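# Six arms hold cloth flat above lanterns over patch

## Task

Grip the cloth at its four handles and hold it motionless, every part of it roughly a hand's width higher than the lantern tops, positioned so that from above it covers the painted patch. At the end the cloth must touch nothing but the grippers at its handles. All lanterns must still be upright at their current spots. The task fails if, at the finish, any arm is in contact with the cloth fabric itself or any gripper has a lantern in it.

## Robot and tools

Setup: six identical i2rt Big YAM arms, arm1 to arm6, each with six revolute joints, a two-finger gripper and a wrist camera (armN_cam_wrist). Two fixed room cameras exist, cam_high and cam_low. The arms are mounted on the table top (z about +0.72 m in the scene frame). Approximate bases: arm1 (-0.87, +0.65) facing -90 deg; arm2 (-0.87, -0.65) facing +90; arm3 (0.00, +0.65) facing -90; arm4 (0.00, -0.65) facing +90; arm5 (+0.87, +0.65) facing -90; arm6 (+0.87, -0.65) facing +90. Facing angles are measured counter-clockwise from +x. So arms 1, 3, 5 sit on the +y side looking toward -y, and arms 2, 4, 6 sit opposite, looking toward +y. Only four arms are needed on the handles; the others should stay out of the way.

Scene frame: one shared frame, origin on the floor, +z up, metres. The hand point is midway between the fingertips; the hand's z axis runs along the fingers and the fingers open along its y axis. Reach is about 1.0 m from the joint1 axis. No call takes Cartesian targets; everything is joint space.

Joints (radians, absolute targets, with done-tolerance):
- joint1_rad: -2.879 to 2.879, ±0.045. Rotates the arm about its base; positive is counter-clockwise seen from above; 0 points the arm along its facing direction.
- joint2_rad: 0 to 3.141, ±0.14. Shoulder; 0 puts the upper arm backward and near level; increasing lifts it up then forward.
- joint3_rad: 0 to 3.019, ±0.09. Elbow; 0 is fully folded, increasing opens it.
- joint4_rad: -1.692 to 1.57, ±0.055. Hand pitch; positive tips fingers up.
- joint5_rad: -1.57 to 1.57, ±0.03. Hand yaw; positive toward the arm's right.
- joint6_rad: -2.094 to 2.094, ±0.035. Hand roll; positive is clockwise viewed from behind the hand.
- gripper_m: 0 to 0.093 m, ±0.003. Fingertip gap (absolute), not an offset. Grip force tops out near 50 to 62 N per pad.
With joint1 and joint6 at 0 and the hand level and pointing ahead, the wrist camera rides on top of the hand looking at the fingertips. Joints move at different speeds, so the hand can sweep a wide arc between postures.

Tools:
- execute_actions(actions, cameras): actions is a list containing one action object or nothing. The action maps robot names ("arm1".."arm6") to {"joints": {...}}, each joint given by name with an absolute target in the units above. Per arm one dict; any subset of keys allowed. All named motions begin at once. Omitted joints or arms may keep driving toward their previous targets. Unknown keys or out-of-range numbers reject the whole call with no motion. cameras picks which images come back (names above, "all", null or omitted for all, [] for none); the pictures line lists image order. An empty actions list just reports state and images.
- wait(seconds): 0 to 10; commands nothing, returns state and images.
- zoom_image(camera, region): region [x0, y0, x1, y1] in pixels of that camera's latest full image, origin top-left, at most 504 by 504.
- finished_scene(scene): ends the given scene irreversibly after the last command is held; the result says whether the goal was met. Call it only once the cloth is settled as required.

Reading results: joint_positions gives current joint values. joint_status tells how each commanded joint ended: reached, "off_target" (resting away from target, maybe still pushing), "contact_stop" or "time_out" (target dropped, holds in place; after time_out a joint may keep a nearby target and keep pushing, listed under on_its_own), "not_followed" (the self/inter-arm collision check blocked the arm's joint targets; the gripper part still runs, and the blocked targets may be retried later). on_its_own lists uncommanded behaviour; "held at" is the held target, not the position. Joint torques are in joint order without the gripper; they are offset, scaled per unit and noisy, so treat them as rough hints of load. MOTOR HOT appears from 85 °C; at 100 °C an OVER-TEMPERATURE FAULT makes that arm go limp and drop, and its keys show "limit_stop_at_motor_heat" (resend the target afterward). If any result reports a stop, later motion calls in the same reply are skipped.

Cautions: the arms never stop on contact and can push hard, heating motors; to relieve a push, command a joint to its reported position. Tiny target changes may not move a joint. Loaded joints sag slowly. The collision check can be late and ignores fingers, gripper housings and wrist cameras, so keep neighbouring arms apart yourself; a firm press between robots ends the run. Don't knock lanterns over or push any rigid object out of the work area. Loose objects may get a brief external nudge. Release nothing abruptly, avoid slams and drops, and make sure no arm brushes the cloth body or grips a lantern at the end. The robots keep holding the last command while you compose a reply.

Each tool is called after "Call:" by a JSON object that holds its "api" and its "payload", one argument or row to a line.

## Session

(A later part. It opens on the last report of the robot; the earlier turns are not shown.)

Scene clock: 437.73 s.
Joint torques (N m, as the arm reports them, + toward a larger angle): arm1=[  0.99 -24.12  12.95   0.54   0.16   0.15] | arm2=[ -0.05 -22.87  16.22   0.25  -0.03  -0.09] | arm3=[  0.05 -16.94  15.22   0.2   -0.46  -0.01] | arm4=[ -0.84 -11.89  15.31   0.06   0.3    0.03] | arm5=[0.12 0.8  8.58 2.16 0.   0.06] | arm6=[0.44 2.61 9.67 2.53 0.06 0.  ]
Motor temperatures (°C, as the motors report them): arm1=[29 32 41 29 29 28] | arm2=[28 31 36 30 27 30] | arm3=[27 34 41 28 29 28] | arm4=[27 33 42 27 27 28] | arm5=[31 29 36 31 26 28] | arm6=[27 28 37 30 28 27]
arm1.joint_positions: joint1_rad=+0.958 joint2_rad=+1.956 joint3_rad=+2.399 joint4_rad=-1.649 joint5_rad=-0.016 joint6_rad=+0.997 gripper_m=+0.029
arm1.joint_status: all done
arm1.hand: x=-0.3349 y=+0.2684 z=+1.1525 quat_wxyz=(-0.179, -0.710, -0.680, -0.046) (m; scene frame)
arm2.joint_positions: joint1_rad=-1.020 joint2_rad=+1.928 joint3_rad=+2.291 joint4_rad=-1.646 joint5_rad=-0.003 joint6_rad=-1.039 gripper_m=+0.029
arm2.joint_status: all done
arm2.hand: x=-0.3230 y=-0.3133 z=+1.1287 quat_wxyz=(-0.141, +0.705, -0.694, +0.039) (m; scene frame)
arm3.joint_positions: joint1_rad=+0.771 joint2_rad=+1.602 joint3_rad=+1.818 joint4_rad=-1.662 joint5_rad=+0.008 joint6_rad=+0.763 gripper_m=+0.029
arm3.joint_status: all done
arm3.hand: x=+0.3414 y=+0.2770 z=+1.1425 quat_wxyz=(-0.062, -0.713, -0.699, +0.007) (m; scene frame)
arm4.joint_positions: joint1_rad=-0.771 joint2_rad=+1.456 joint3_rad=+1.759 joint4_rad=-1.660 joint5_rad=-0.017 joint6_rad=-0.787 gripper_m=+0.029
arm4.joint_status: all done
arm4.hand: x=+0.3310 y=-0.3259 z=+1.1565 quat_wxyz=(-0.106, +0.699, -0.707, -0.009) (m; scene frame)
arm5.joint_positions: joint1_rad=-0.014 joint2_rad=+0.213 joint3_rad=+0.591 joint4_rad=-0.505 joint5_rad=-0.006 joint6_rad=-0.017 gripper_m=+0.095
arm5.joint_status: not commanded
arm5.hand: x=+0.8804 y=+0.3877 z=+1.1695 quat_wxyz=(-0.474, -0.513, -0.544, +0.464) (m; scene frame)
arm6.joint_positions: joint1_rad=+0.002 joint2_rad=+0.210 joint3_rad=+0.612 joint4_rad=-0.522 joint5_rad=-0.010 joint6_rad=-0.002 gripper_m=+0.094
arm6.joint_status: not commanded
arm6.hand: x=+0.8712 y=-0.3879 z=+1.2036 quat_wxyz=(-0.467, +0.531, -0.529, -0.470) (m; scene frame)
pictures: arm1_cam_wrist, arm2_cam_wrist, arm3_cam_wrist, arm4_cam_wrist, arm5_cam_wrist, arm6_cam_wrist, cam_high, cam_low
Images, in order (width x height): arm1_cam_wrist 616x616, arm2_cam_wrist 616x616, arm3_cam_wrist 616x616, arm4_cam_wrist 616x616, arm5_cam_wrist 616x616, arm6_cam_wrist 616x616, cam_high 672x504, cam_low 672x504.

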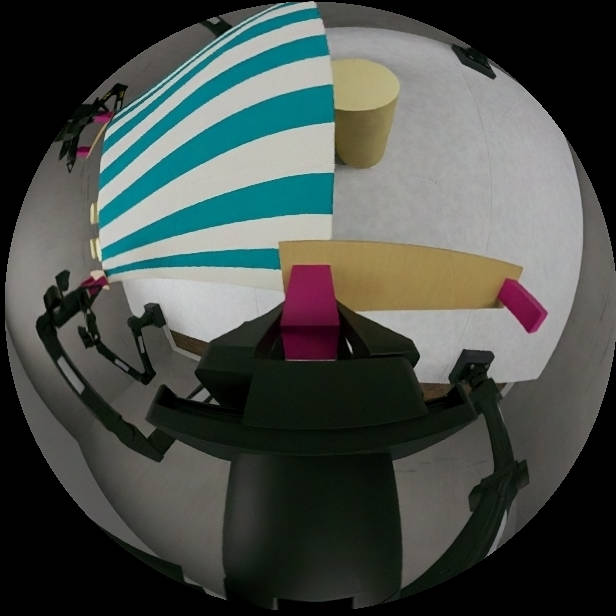

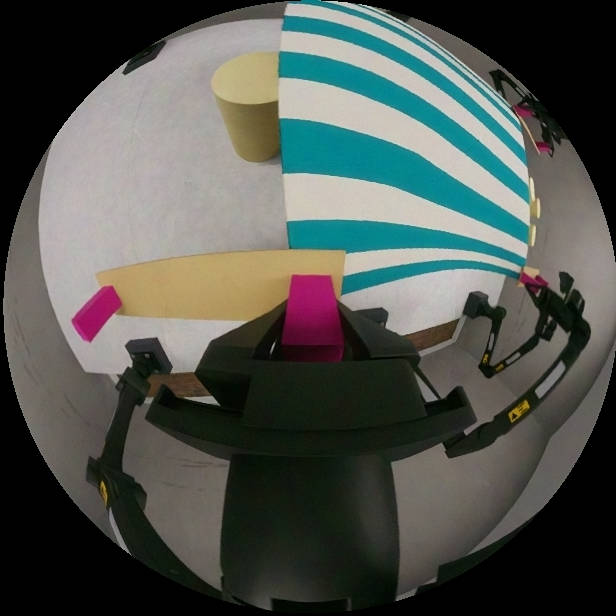

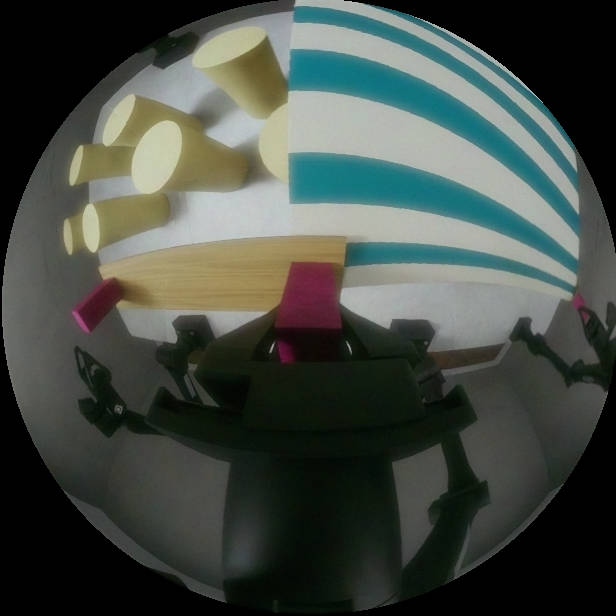

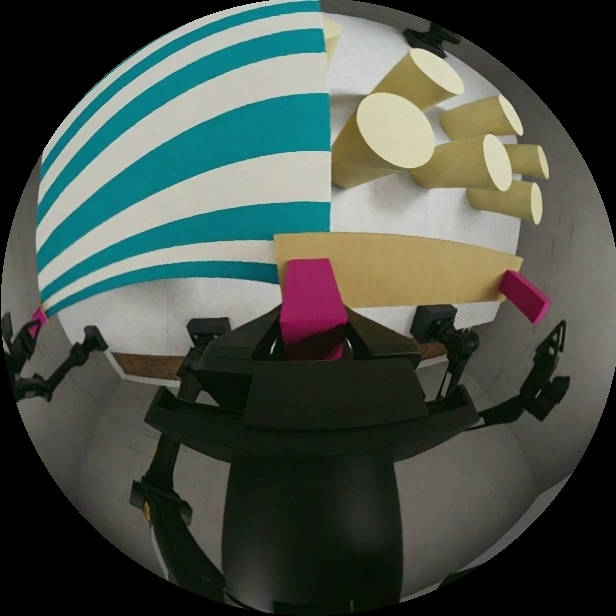

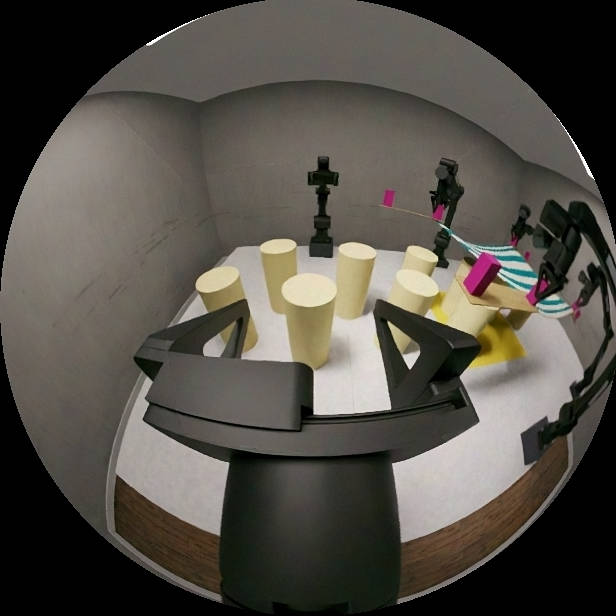

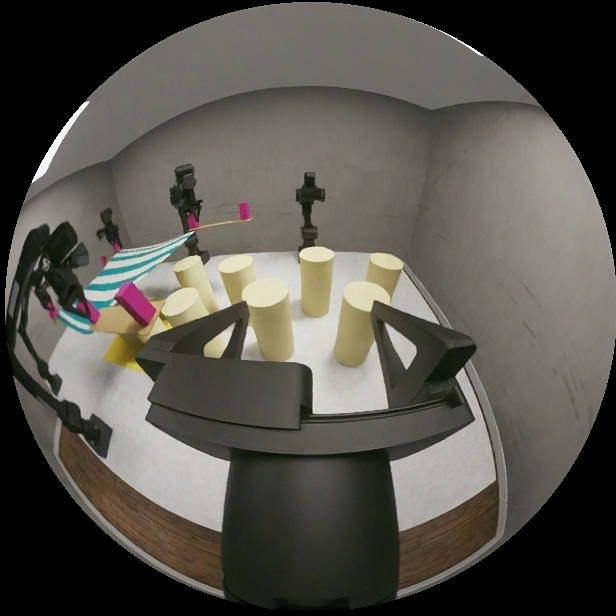

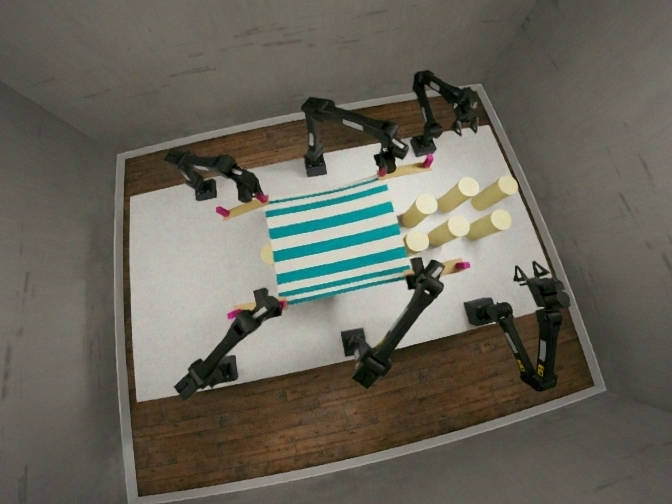

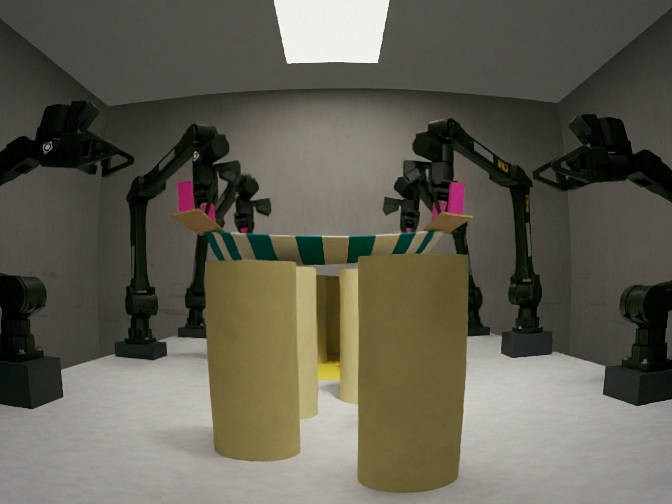

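Call:
{"api": "execute_actions", "payload": {
  "actions": [],
  "cameras": ["cam_low","cam_high"]
}}

Call:
{"api": "zoom_image", "payload": {
  "camera": "cam_low",
  "region": [170, 170, 490, 420]
}}

Scene clock: 443.07 s.
Joint torques (N m, as the arm reports them, + toward a larger angle): arm1=[  0.73 -23.95  12.92   0.55   0.17   0.1 ] | arm2=[ -0.03 -23.    16.22   0.29  -0.04  -0.09] | arm3=[ -0.02 -17.1   15.11   0.02  -0.43   0.  ] | arm4=[ -0.82 -12.3   15.35   0.01   0.3    0.03] | arm5=[0.25 0.96 8.6  2.16 0.   0.07] | arm6=[ 0.49  2.53  9.64  2.49  0.06 -0.01]
Motor temperatures (°C, as the motors report them): arm1=[29 32 41 29 29 28] | arm2=[28 32 37 30 27 30] | arm3=[27 34 42 28 29 28] | arm4=[27 33 43 27 27 28] | arm5=[31 29 36 31 26 28] | arm6=[27 28 37 30 28 27]
arm1.joint_positions: joint1_rad=+0.958 joint2_rad=+1.956 joint3_rad=+2.399 joint4_rad=-1.649 joint5_rad=-0.016 joint6_rad=+0.998 gripper_m=+0.029
arm1.joint_status: all done
arm1.hand: x=-0.3349 y=+0.2684 z=+1.1525 quat_wxyz=(-0.179, -0.710, -0.680, -0.046) (m; scene frame)
arm2.joint_positions: joint1_rad=-1.020 joint2_rad=+1.928 joint3_rad=+2.291 joint4_rad=-1.646 joint5_rad=-0.003 joint6_rad=-1.040 gripper_m=+0.029
arm2.joint_status: all done
arm2.hand: x=-0.3230 y=-0.3133 z=+1.1287 quat_wxyz=(-0.141, +0.705, -0.694, +0.039) (m; scene frame)
arm3.joint_positions: joint1_rad=+0.771 joint2_rad=+1.602 joint3_rad=+1.818 joint4_rad=-1.662 joint5_rad=+0.008 joint6_rad=+0.763 gripper_m=+0.029
arm3.joint_status: all done
arm3.hand: x=+0.3414 y=+0.2770 z=+1.1425 quat_wxyz=(-0.062, -0.713, -0.699, +0.007) (m; scene frame)
arm4.joint_positions: joint1_rad=-0.771 joint2_rad=+1.456 joint3_rad=+1.759 joint4_rad=-1.660 joint5_rad=-0.017 joint6_rad=-0.787 gripper_m=+0.029
arm4.joint_status: all done
arm4.hand: x=+0.3310 y=-0.3259 z=+1.1565 quat_wxyz=(-0.106, +0.699, -0.707, -0.009) (m; scene frame)
arm5.joint_positions: joint1_rad=-0.014 joint2_rad=+0.213 joint3_rad=+0.591 joint4_rad=-0.505 joint5_rad=-0.006 joint6_rad=-0.017 gripper_m=+0.095
arm5.joint_status: not commanded
arm5.hand: x=+0.8804 y=+0.3877 z=+1.1695 quat_wxyz=(-0.474, -0.513, -0.544, +0.464) (m; scene frame)
arm6.joint_positions: joint1_rad=+0.002 joint2_rad=+0.210 joint3_rad=+0.612 joint4_rad=-0.522 joint5_rad=-0.010 joint6_rad=-0.002 gripper_m=+0.094
arm6.joint_status: not commanded
arm6.hand: x=+0.8712 y=-0.3879 z=+1.2036 quat_wxyz=(-0.467, +0.531, -0.529, -0.470) (m; scene frame)
pictures: cam_high, cam_low
Images, in order (width x height): cam_high 672x504, cam_low 672x504.

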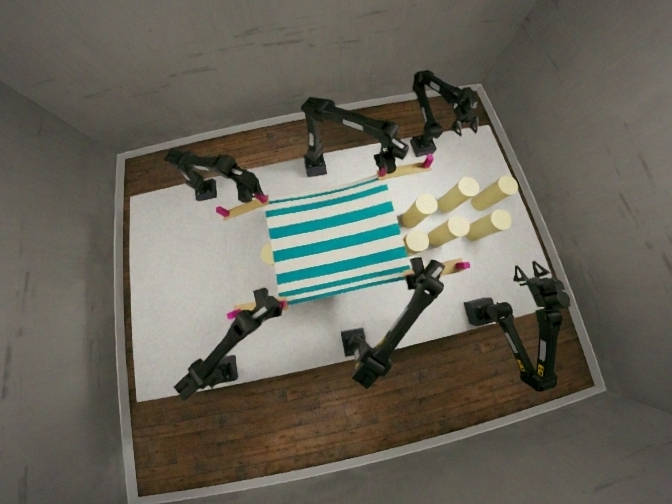

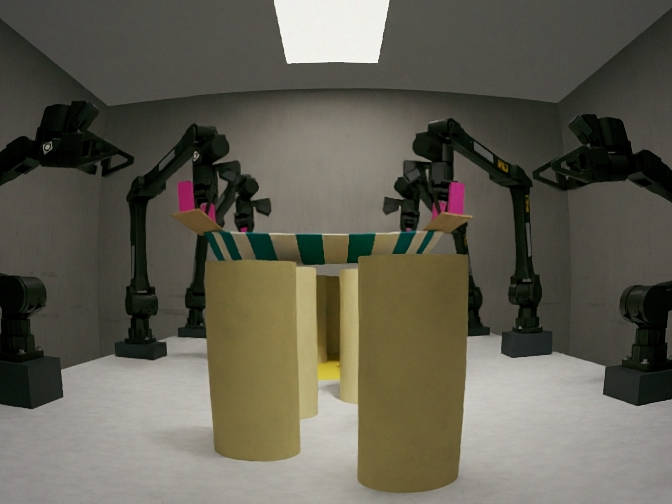

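Region (170, 170, 490, 420) of cam_low's 672x504 image, scaled by 1.575, with more detail than that image has; it fills the top 394 rows of this view, and the rest is white.

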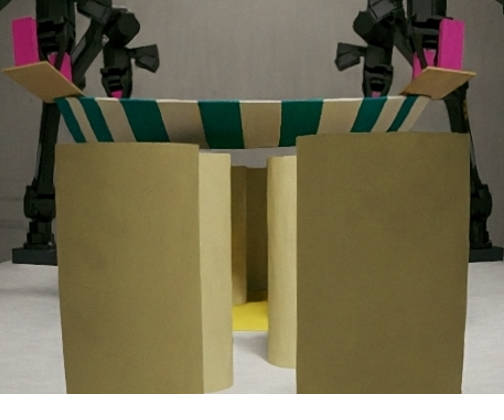

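Call:
{"api": "execute_actions", "payload": {
  "actions": [
    {"arm1":{"joints":{"joint1_rad":0.975,"joint2_rad":1.91,"joint4_rad":-1.69}},"arm2":{"joints":{"joint1_rad":-1.04,"joint2_rad":1.88,"joint4_rad":-1.69}},"arm3":{"joints":{"joint1_rad":0.797,"joint3_rad":1.90}},"arm4":{"joints":{"joint1_rad":-0.80,"joint3_rad":1.845}}}
  ],
  "cameras": ["cam_low","cam_high"]
}}

Call:
{"api": "zoom_image", "payload": {
  "camera": "cam_low",
  "region": [170, 170, 490, 420]
}}

Scene clock: 478.43 s.
Joint torques (N m, as the arm reports them, + toward a larger angle): arm1=[  2.65 -25.04  12.9    0.13   0.16   0.09] | arm2=[ -0.91 -24.02  16.1   -0.11  -0.03  -0.09] | arm3=[  1.69 -16.93  14.81   0.18  -0.46  -0.02] | arm4=[ -2.74 -12.28  15.45   0.08   0.28   0.06] | arm5=[0.24 0.86 8.62 2.17 0.   0.07] | arm6=[0.41 2.62 9.6  2.59 0.07 0.01]
Motor temperatures (°C, as the motors report them): arm1=[29 34 43 29 28 28] | arm2=[28 33 38 30 27 30] | arm3=[27 35 45 28 30 28] | arm4=[27 33 48 27 27 28] | arm5=[31 29 37 31 26 28] | arm6=[27 28 37 30 28 27]
arm1.joint_positions: joint1_rad=+0.960 joint2_rad=+1.956 joint3_rad=+2.399 joint4_rad=-1.664 joint5_rad=-0.016 joint6_rad=+0.998 gripper_m=+0.029
arm1.joint_status: all done
joint sent to its limit — the command would take arm1.joint4_rad past its lower limit, so that joint was sent only as far as its limit.
arm1.hand: x=-0.3370 y=+0.2714 z=+1.1512 quat_wxyz=(-0.172, -0.710, -0.681, -0.045) (m; scene frame)
arm2.joint_positions: joint1_rad=-1.027 joint2_rad=+1.921 joint3_rad=+2.291 joint4_rad=-1.663 joint5_rad=-0.003 joint6_rad=-1.040 gripper_m=+0.029
arm2.joint_status: all done
arm2.hand: x=-0.3255 y=-0.3205 z=+1.1323 quat_wxyz=(-0.137, +0.703, -0.697, +0.039) (m; scene frame)
arm3.joint_positions: joint1_rad=+0.771 joint2_rad=+1.602 joint3_rad=+1.851 joint4_rad=-1.662 joint5_rad=+0.008 joint6_rad=+0.763 gripper_m=+0.029
arm3.joint_status: all done
arm3.hand: x=+0.3448 y=+0.2733 z=+1.1560 quat_wxyz=(-0.078, -0.712, -0.698, +0.008) (m; scene frame)
arm4.joint_positions: joint1_rad=-0.775 joint2_rad=+1.454 joint3_rad=+1.788 joint4_rad=-1.660 joint5_rad=-0.017 joint6_rad=-0.788 gripper_m=+0.029
arm4.joint_status: all done
arm4.hand: x=+0.3347 y=-0.3254 z=+1.1695 quat_wxyz=(-0.121, +0.697, -0.707, -0.008) (m; scene frame)
arm5.joint_positions: joint1_rad=-0.014 joint2_rad=+0.213 joint3_rad=+0.591 joint4_rad=-0.505 joint5_rad=-0.006 joint6_rad=-0.017 gripper_m=+0.095
arm5.joint_status: not commanded
arm5.hand: x=+0.8804 y=+0.3877 z=+1.1695 quat_wxyz=(-0.474, -0.513, -0.544, +0.464) (m; scene frame)
arm6.joint_positions: joint1_rad=+0.002 joint2_rad=+0.210 joint3_rad=+0.612 joint4_rad=-0.522 joint5_rad=-0.010 joint6_rad=-0.002 gripper_m=+0.094
arm6.joint_status: not commanded
arm6.hand: x=+0.8712 y=-0.3879 z=+1.2036 quat_wxyz=(-0.467, +0.531, -0.529, -0.470) (m; scene frame)
pictures: cam_high, cam_low
Images, in order (width x height): cam_high 672x504, cam_low 672x504.

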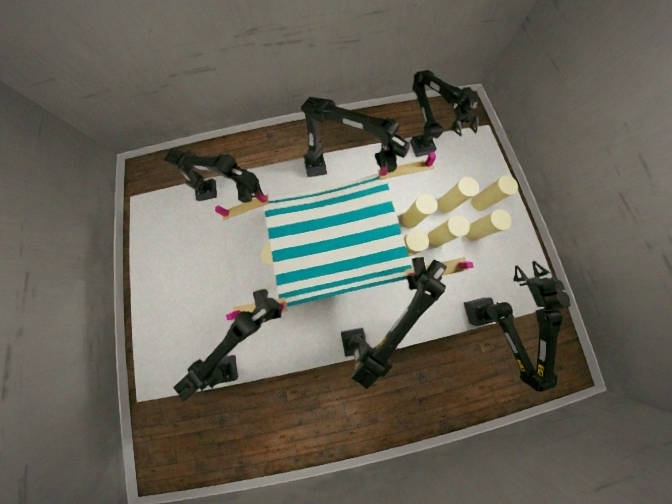

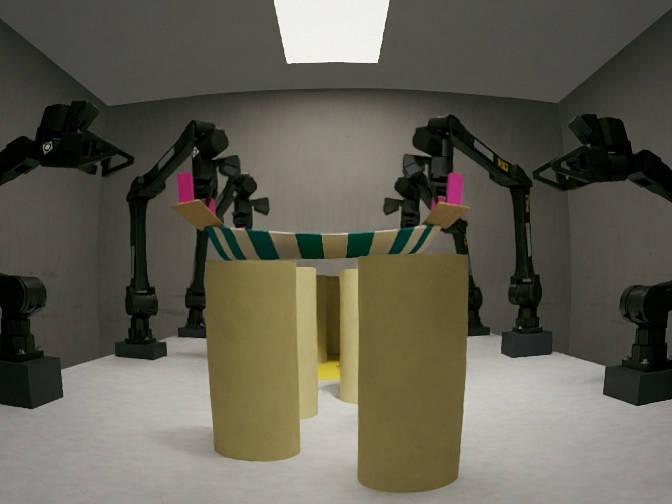

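Region (170, 170, 490, 420) of cam_low's 672x504 image, scaled by 1.575, with more detail than that image has; it fills the top 394 rows of this view, and the rest is white.

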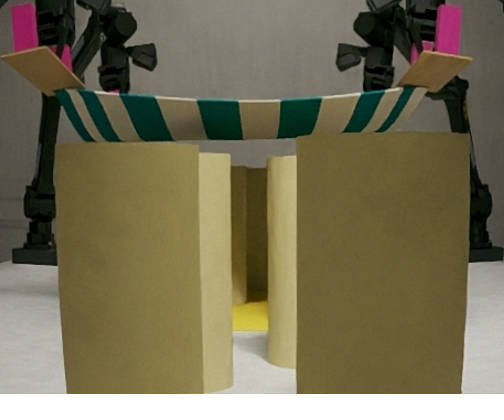

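Call:
{"api": "execute_actions", "payload": {
  "actions": [
    {"arm1":{"joints":{"joint1_rad":0.99,"joint2_rad":1.885}},"arm2":{"joints":{"joint2_rad":1.865}},"arm3":{"joints":{"joint1_rad":0.815}},"arm4":{"joints":{"joint1_rad":-0.812}}}
  ],
  "cameras": ["cam_low","cam_high"]
}}

Call:
{"api": "zoom_image", "payload": {
  "camera": "cam_low",
  "region": [170, 170, 490, 420]
}}

Scene clock: 484.40 s.
Joint torques (N m, as the arm reports them, + toward a larger angle): arm1=[  2.4  -24.61  12.64   0.12   0.12   0.08] | arm2=[ -0.93 -23.63  16.13  -0.07   0.09  -0.09] | arm3=[  2.36 -16.88  14.88   0.21  -0.57  -0.03] | arm4=[ -2.77 -12.31  15.4    0.08   0.36   0.05] | arm5=[0.15 0.95 8.61 2.18 0.   0.07] | arm6=[0.28 2.53 9.65 2.56 0.06 0.  ]
Motor temperatures (°C, as the motors report them): arm1=[29 34 43 29 28 28] | arm2=[28 34 39 30 27 30] | arm3=[27 35 46 28 30 28] | arm4=[27 33 48 27 27 28] | arm5=[31 29 37 31 26 28] | arm6=[27 28 37 30 28 27]
arm1.joint_positions: joint1_rad=+0.972 joint2_rad=+1.930 joint3_rad=+2.399 joint4_rad=-1.664 joint5_rad=-0.014 joint6_rad=+0.998 gripper_m=+0.029
arm1.joint_status: all done
arm1.hand: x=-0.3383 y=+0.2816 z=+1.1674 quat_wxyz=(-0.184, -0.704, -0.684, -0.048) (m; scene frame)
arm2.joint_positions: joint1_rad=-1.027 joint2_rad=+1.906 joint3_rad=+2.291 joint4_rad=-1.663 joint5_rad=-0.006 joint6_rad=-1.040 gripper_m=+0.029
arm2.joint_status: all done
arm2.hand: x=-0.3290 y=-0.3218 z=+1.1414 quat_wxyz=(-0.144, +0.703, -0.696, +0.039) (m; scene frame)
arm3.joint_positions: joint1_rad=+0.781 joint2_rad=+1.602 joint3_rad=+1.851 joint4_rad=-1.662 joint5_rad=+0.012 joint6_rad=+0.764 gripper_m=+0.029
arm3.joint_status: all done
arm3.hand: x=+0.3481 y=+0.2764 z=+1.1560 quat_wxyz=(-0.078, -0.709, -0.701, +0.009) (m; scene frame)
arm4.joint_positions: joint1_rad=-0.783 joint2_rad=+1.454 joint3_rad=+1.788 joint4_rad=-1.660 joint5_rad=-0.019 joint6_rad=-0.788 gripper_m=+0.029
arm4.joint_status: all done
arm4.hand: x=+0.3371 y=-0.3279 z=+1.1695 quat_wxyz=(-0.121, +0.694, -0.710, -0.009) (m; scene frame)
arm5.joint_positions: joint1_rad=-0.014 joint2_rad=+0.213 joint3_rad=+0.591 joint4_rad=-0.505 joint5_rad=-0.006 joint6_rad=-0.017 gripper_m=+0.095
arm5.joint_status: not commanded
arm5.hand: x=+0.8804 y=+0.3877 z=+1.1695 quat_wxyz=(-0.474, -0.513, -0.544, +0.464) (m; scene frame)
arm6.joint_positions: joint1_rad=+0.002 joint2_rad=+0.210 joint3_rad=+0.612 joint4_rad=-0.522 joint5_rad=-0.010 joint6_rad=-0.002 gripper_m=+0.094
arm6.joint_status: not commanded
arm6.hand: x=+0.8712 y=-0.3879 z=+1.2036 quat_wxyz=(-0.467, +0.531, -0.529, -0.470) (m; scene frame)
pictures: cam_high, cam_low
Images, in order (width x height): cam_high 672x504, cam_low 672x504.

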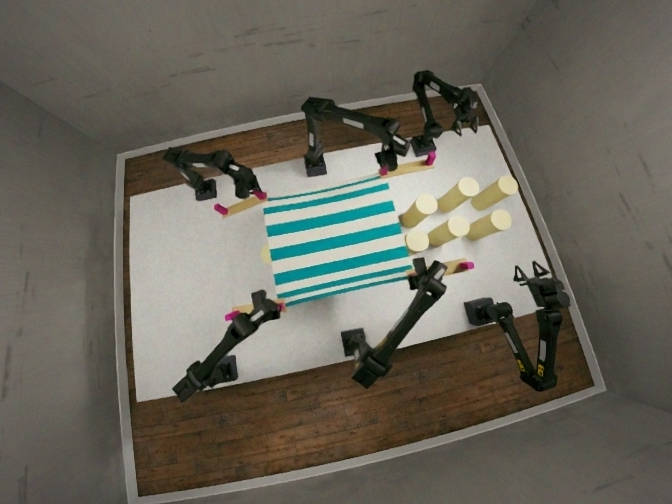

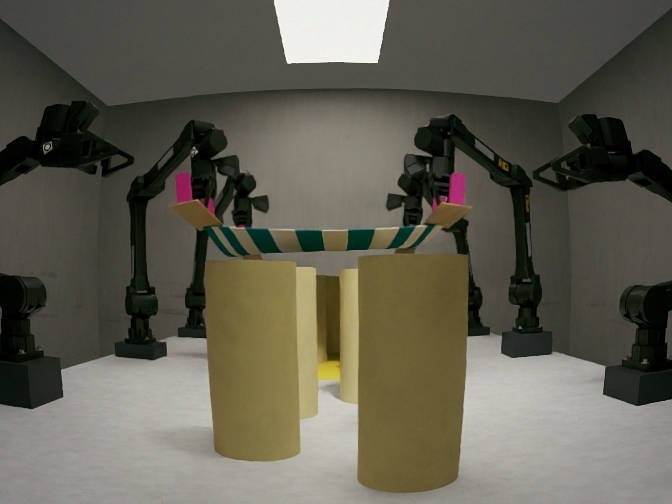

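Region (170, 170, 490, 420) of cam_low's 672x504 image, scaled by 1.575, with more detail than that image has; it fills the top 394 rows of this view, and the rest is white.

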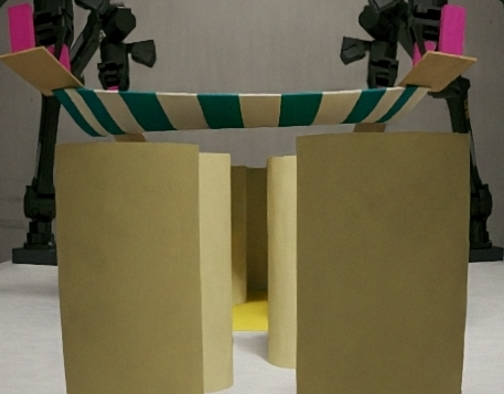

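Call:
{"api": "execute_actions", "payload": {
  "actions": [
    {"arm2":{"joints":{"joint2_rad":1.842}}}
  ],
  "cameras": ["cam_low","arm2_cam_wrist","arm4_cam_wrist"]
}}

Call:
{"api": "zoom_image", "payload": {
  "camera": "cam_low",
  "region": [170, 170, 490, 420]
}}

Scene clock: 491.07 s.
Joint torques (N m, as the arm reports them, + toward a larger angle): arm1=[  2.55 -25.14  12.83   0.14   0.09   0.1 ] | arm2=[ -0.93 -23.33  16.18  -0.06   0.13  -0.08] | arm3=[  2.33 -17.1   14.87   0.23  -0.63  -0.03] | arm4=[ -3.02 -12.11  15.44   0.08   0.36   0.04] | arm5=[ 0.15  0.86  8.6   2.18 -0.01  0.08] | arm6=[0.42 2.61 9.62 2.55 0.06 0.  ]
Motor temperatures (°C, as the motors report them): arm1=[29 34 43 29 28 28] | arm2=[28 34 39 30 27 30] | arm3=[27 35 46 28 30 28] | arm4=[27 33 48 27 27 28] | arm5=[31 29 37 31 26 28] | arm6=[27 28 37 30 28 27]
arm1.joint_positions: joint1_rad=+0.972 joint2_rad=+1.930 joint3_rad=+2.399 joint4_rad=-1.664 joint5_rad=-0.013 joint6_rad=+0.998 gripper_m=+0.029
arm1.joint_status: not commanded
arm1.hand: x=-0.3385 y=+0.2814 z=+1.1674 quat_wxyz=(-0.184, -0.704, -0.684, -0.047) (m; scene frame)
arm2.joint_positions: joint1_rad=-1.027 joint2_rad=+1.884 joint3_rad=+2.291 joint4_rad=-1.663 joint5_rad=-0.007 joint6_rad=-1.040 gripper_m=+0.029
arm2.joint_status: all done
arm2.hand: x=-0.3340 y=-0.3244 z=+1.1549 quat_wxyz=(-0.155, +0.702, -0.694, +0.041) (m; scene frame)
arm3.joint_positions: joint1_rad=+0.781 joint2_rad=+1.602 joint3_rad=+1.851 joint4_rad=-1.662 joint5_rad=+0.014 joint6_rad=+0.764 gripper_m=+0.029
arm3.joint_status: not commanded
arm3.hand: x=+0.3478 y=+0.2761 z=+1.1560 quat_wxyz=(-0.078, -0.709, -0.701, +0.010) (m; scene frame)
arm4.joint_positions: joint1_rad=-0.783 joint2_rad=+1.454 joint3_rad=+1.788 joint4_rad=-1.660 joint5_rad=-0.019 joint6_rad=-0.788 gripper_m=+0.029
arm4.joint_status: not commanded
arm4.hand: x=+0.3371 y=-0.3279 z=+1.1695 quat_wxyz=(-0.121, +0.694, -0.710, -0.009) (m; scene frame)
arm5.joint_positions: joint1_rad=-0.014 joint2_rad=+0.213 joint3_rad=+0.591 joint4_rad=-0.505 joint5_rad=-0.006 joint6_rad=-0.017 gripper_m=+0.095
arm5.joint_status: not commanded
arm5.hand: x=+0.8804 y=+0.3877 z=+1.1695 quat_wxyz=(-0.474, -0.513, -0.544, +0.464) (m; scene frame)
arm6.joint_positions: joint1_rad=+0.002 joint2_rad=+0.210 joint3_rad=+0.612 joint4_rad=-0.522 joint5_rad=-0.010 joint6_rad=-0.002 gripper_m=+0.094
arm6.joint_status: not commanded
arm6.hand: x=+0.8712 y=-0.3879 z=+1.2036 quat_wxyz=(-0.467, +0.531, -0.529, -0.470) (m; scene frame)
pictures: arm2_cam_wrist, arm4_cam_wrist, cam_low
Images, in order (width x height): arm2_cam_wrist 616x616, arm4_cam_wrist 616x616, cam_low 672x504.

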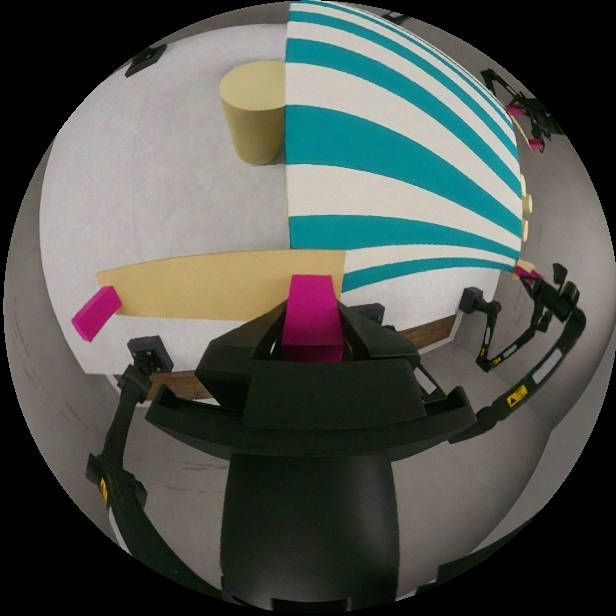

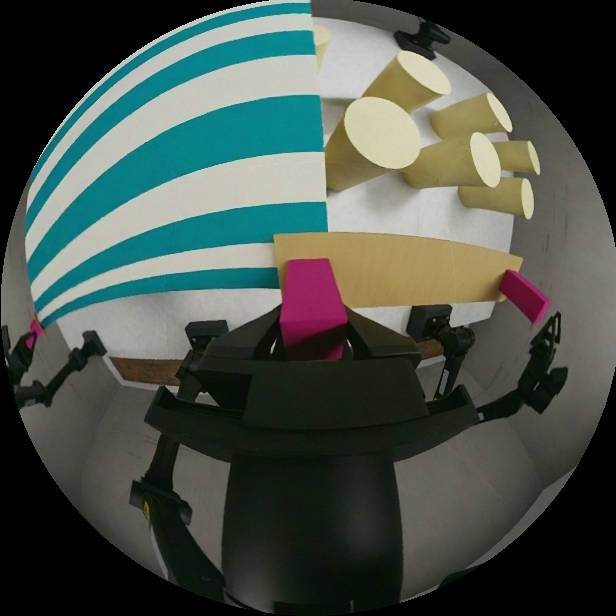

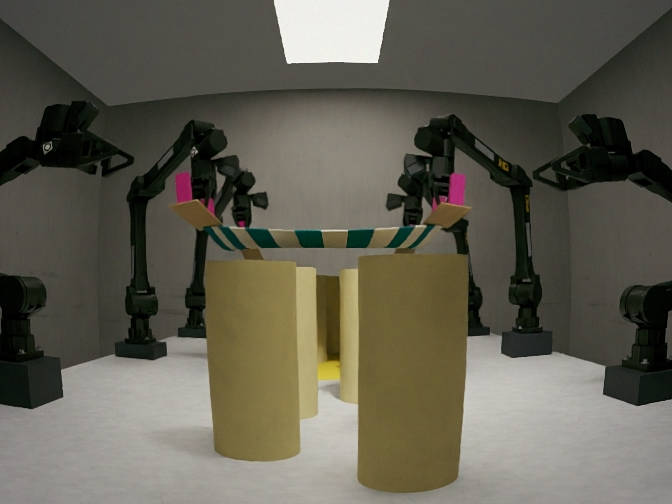

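Region (170, 170, 490, 420) of cam_low's 672x504 image, scaled by 1.575, with more detail than that image has; it fills the top 394 rows of this view, and the rest is white.

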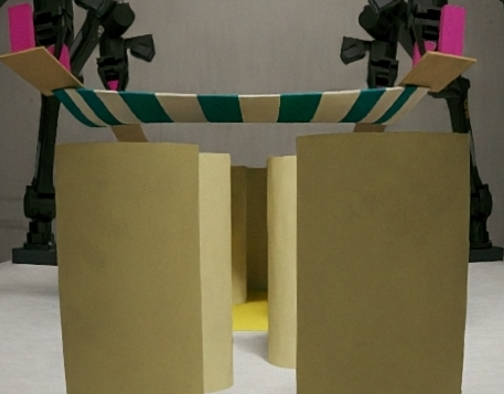

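Call:
{"api": "finished_scene", "payload": {
  "scene": 1
}}

The scene is finished: the task was done.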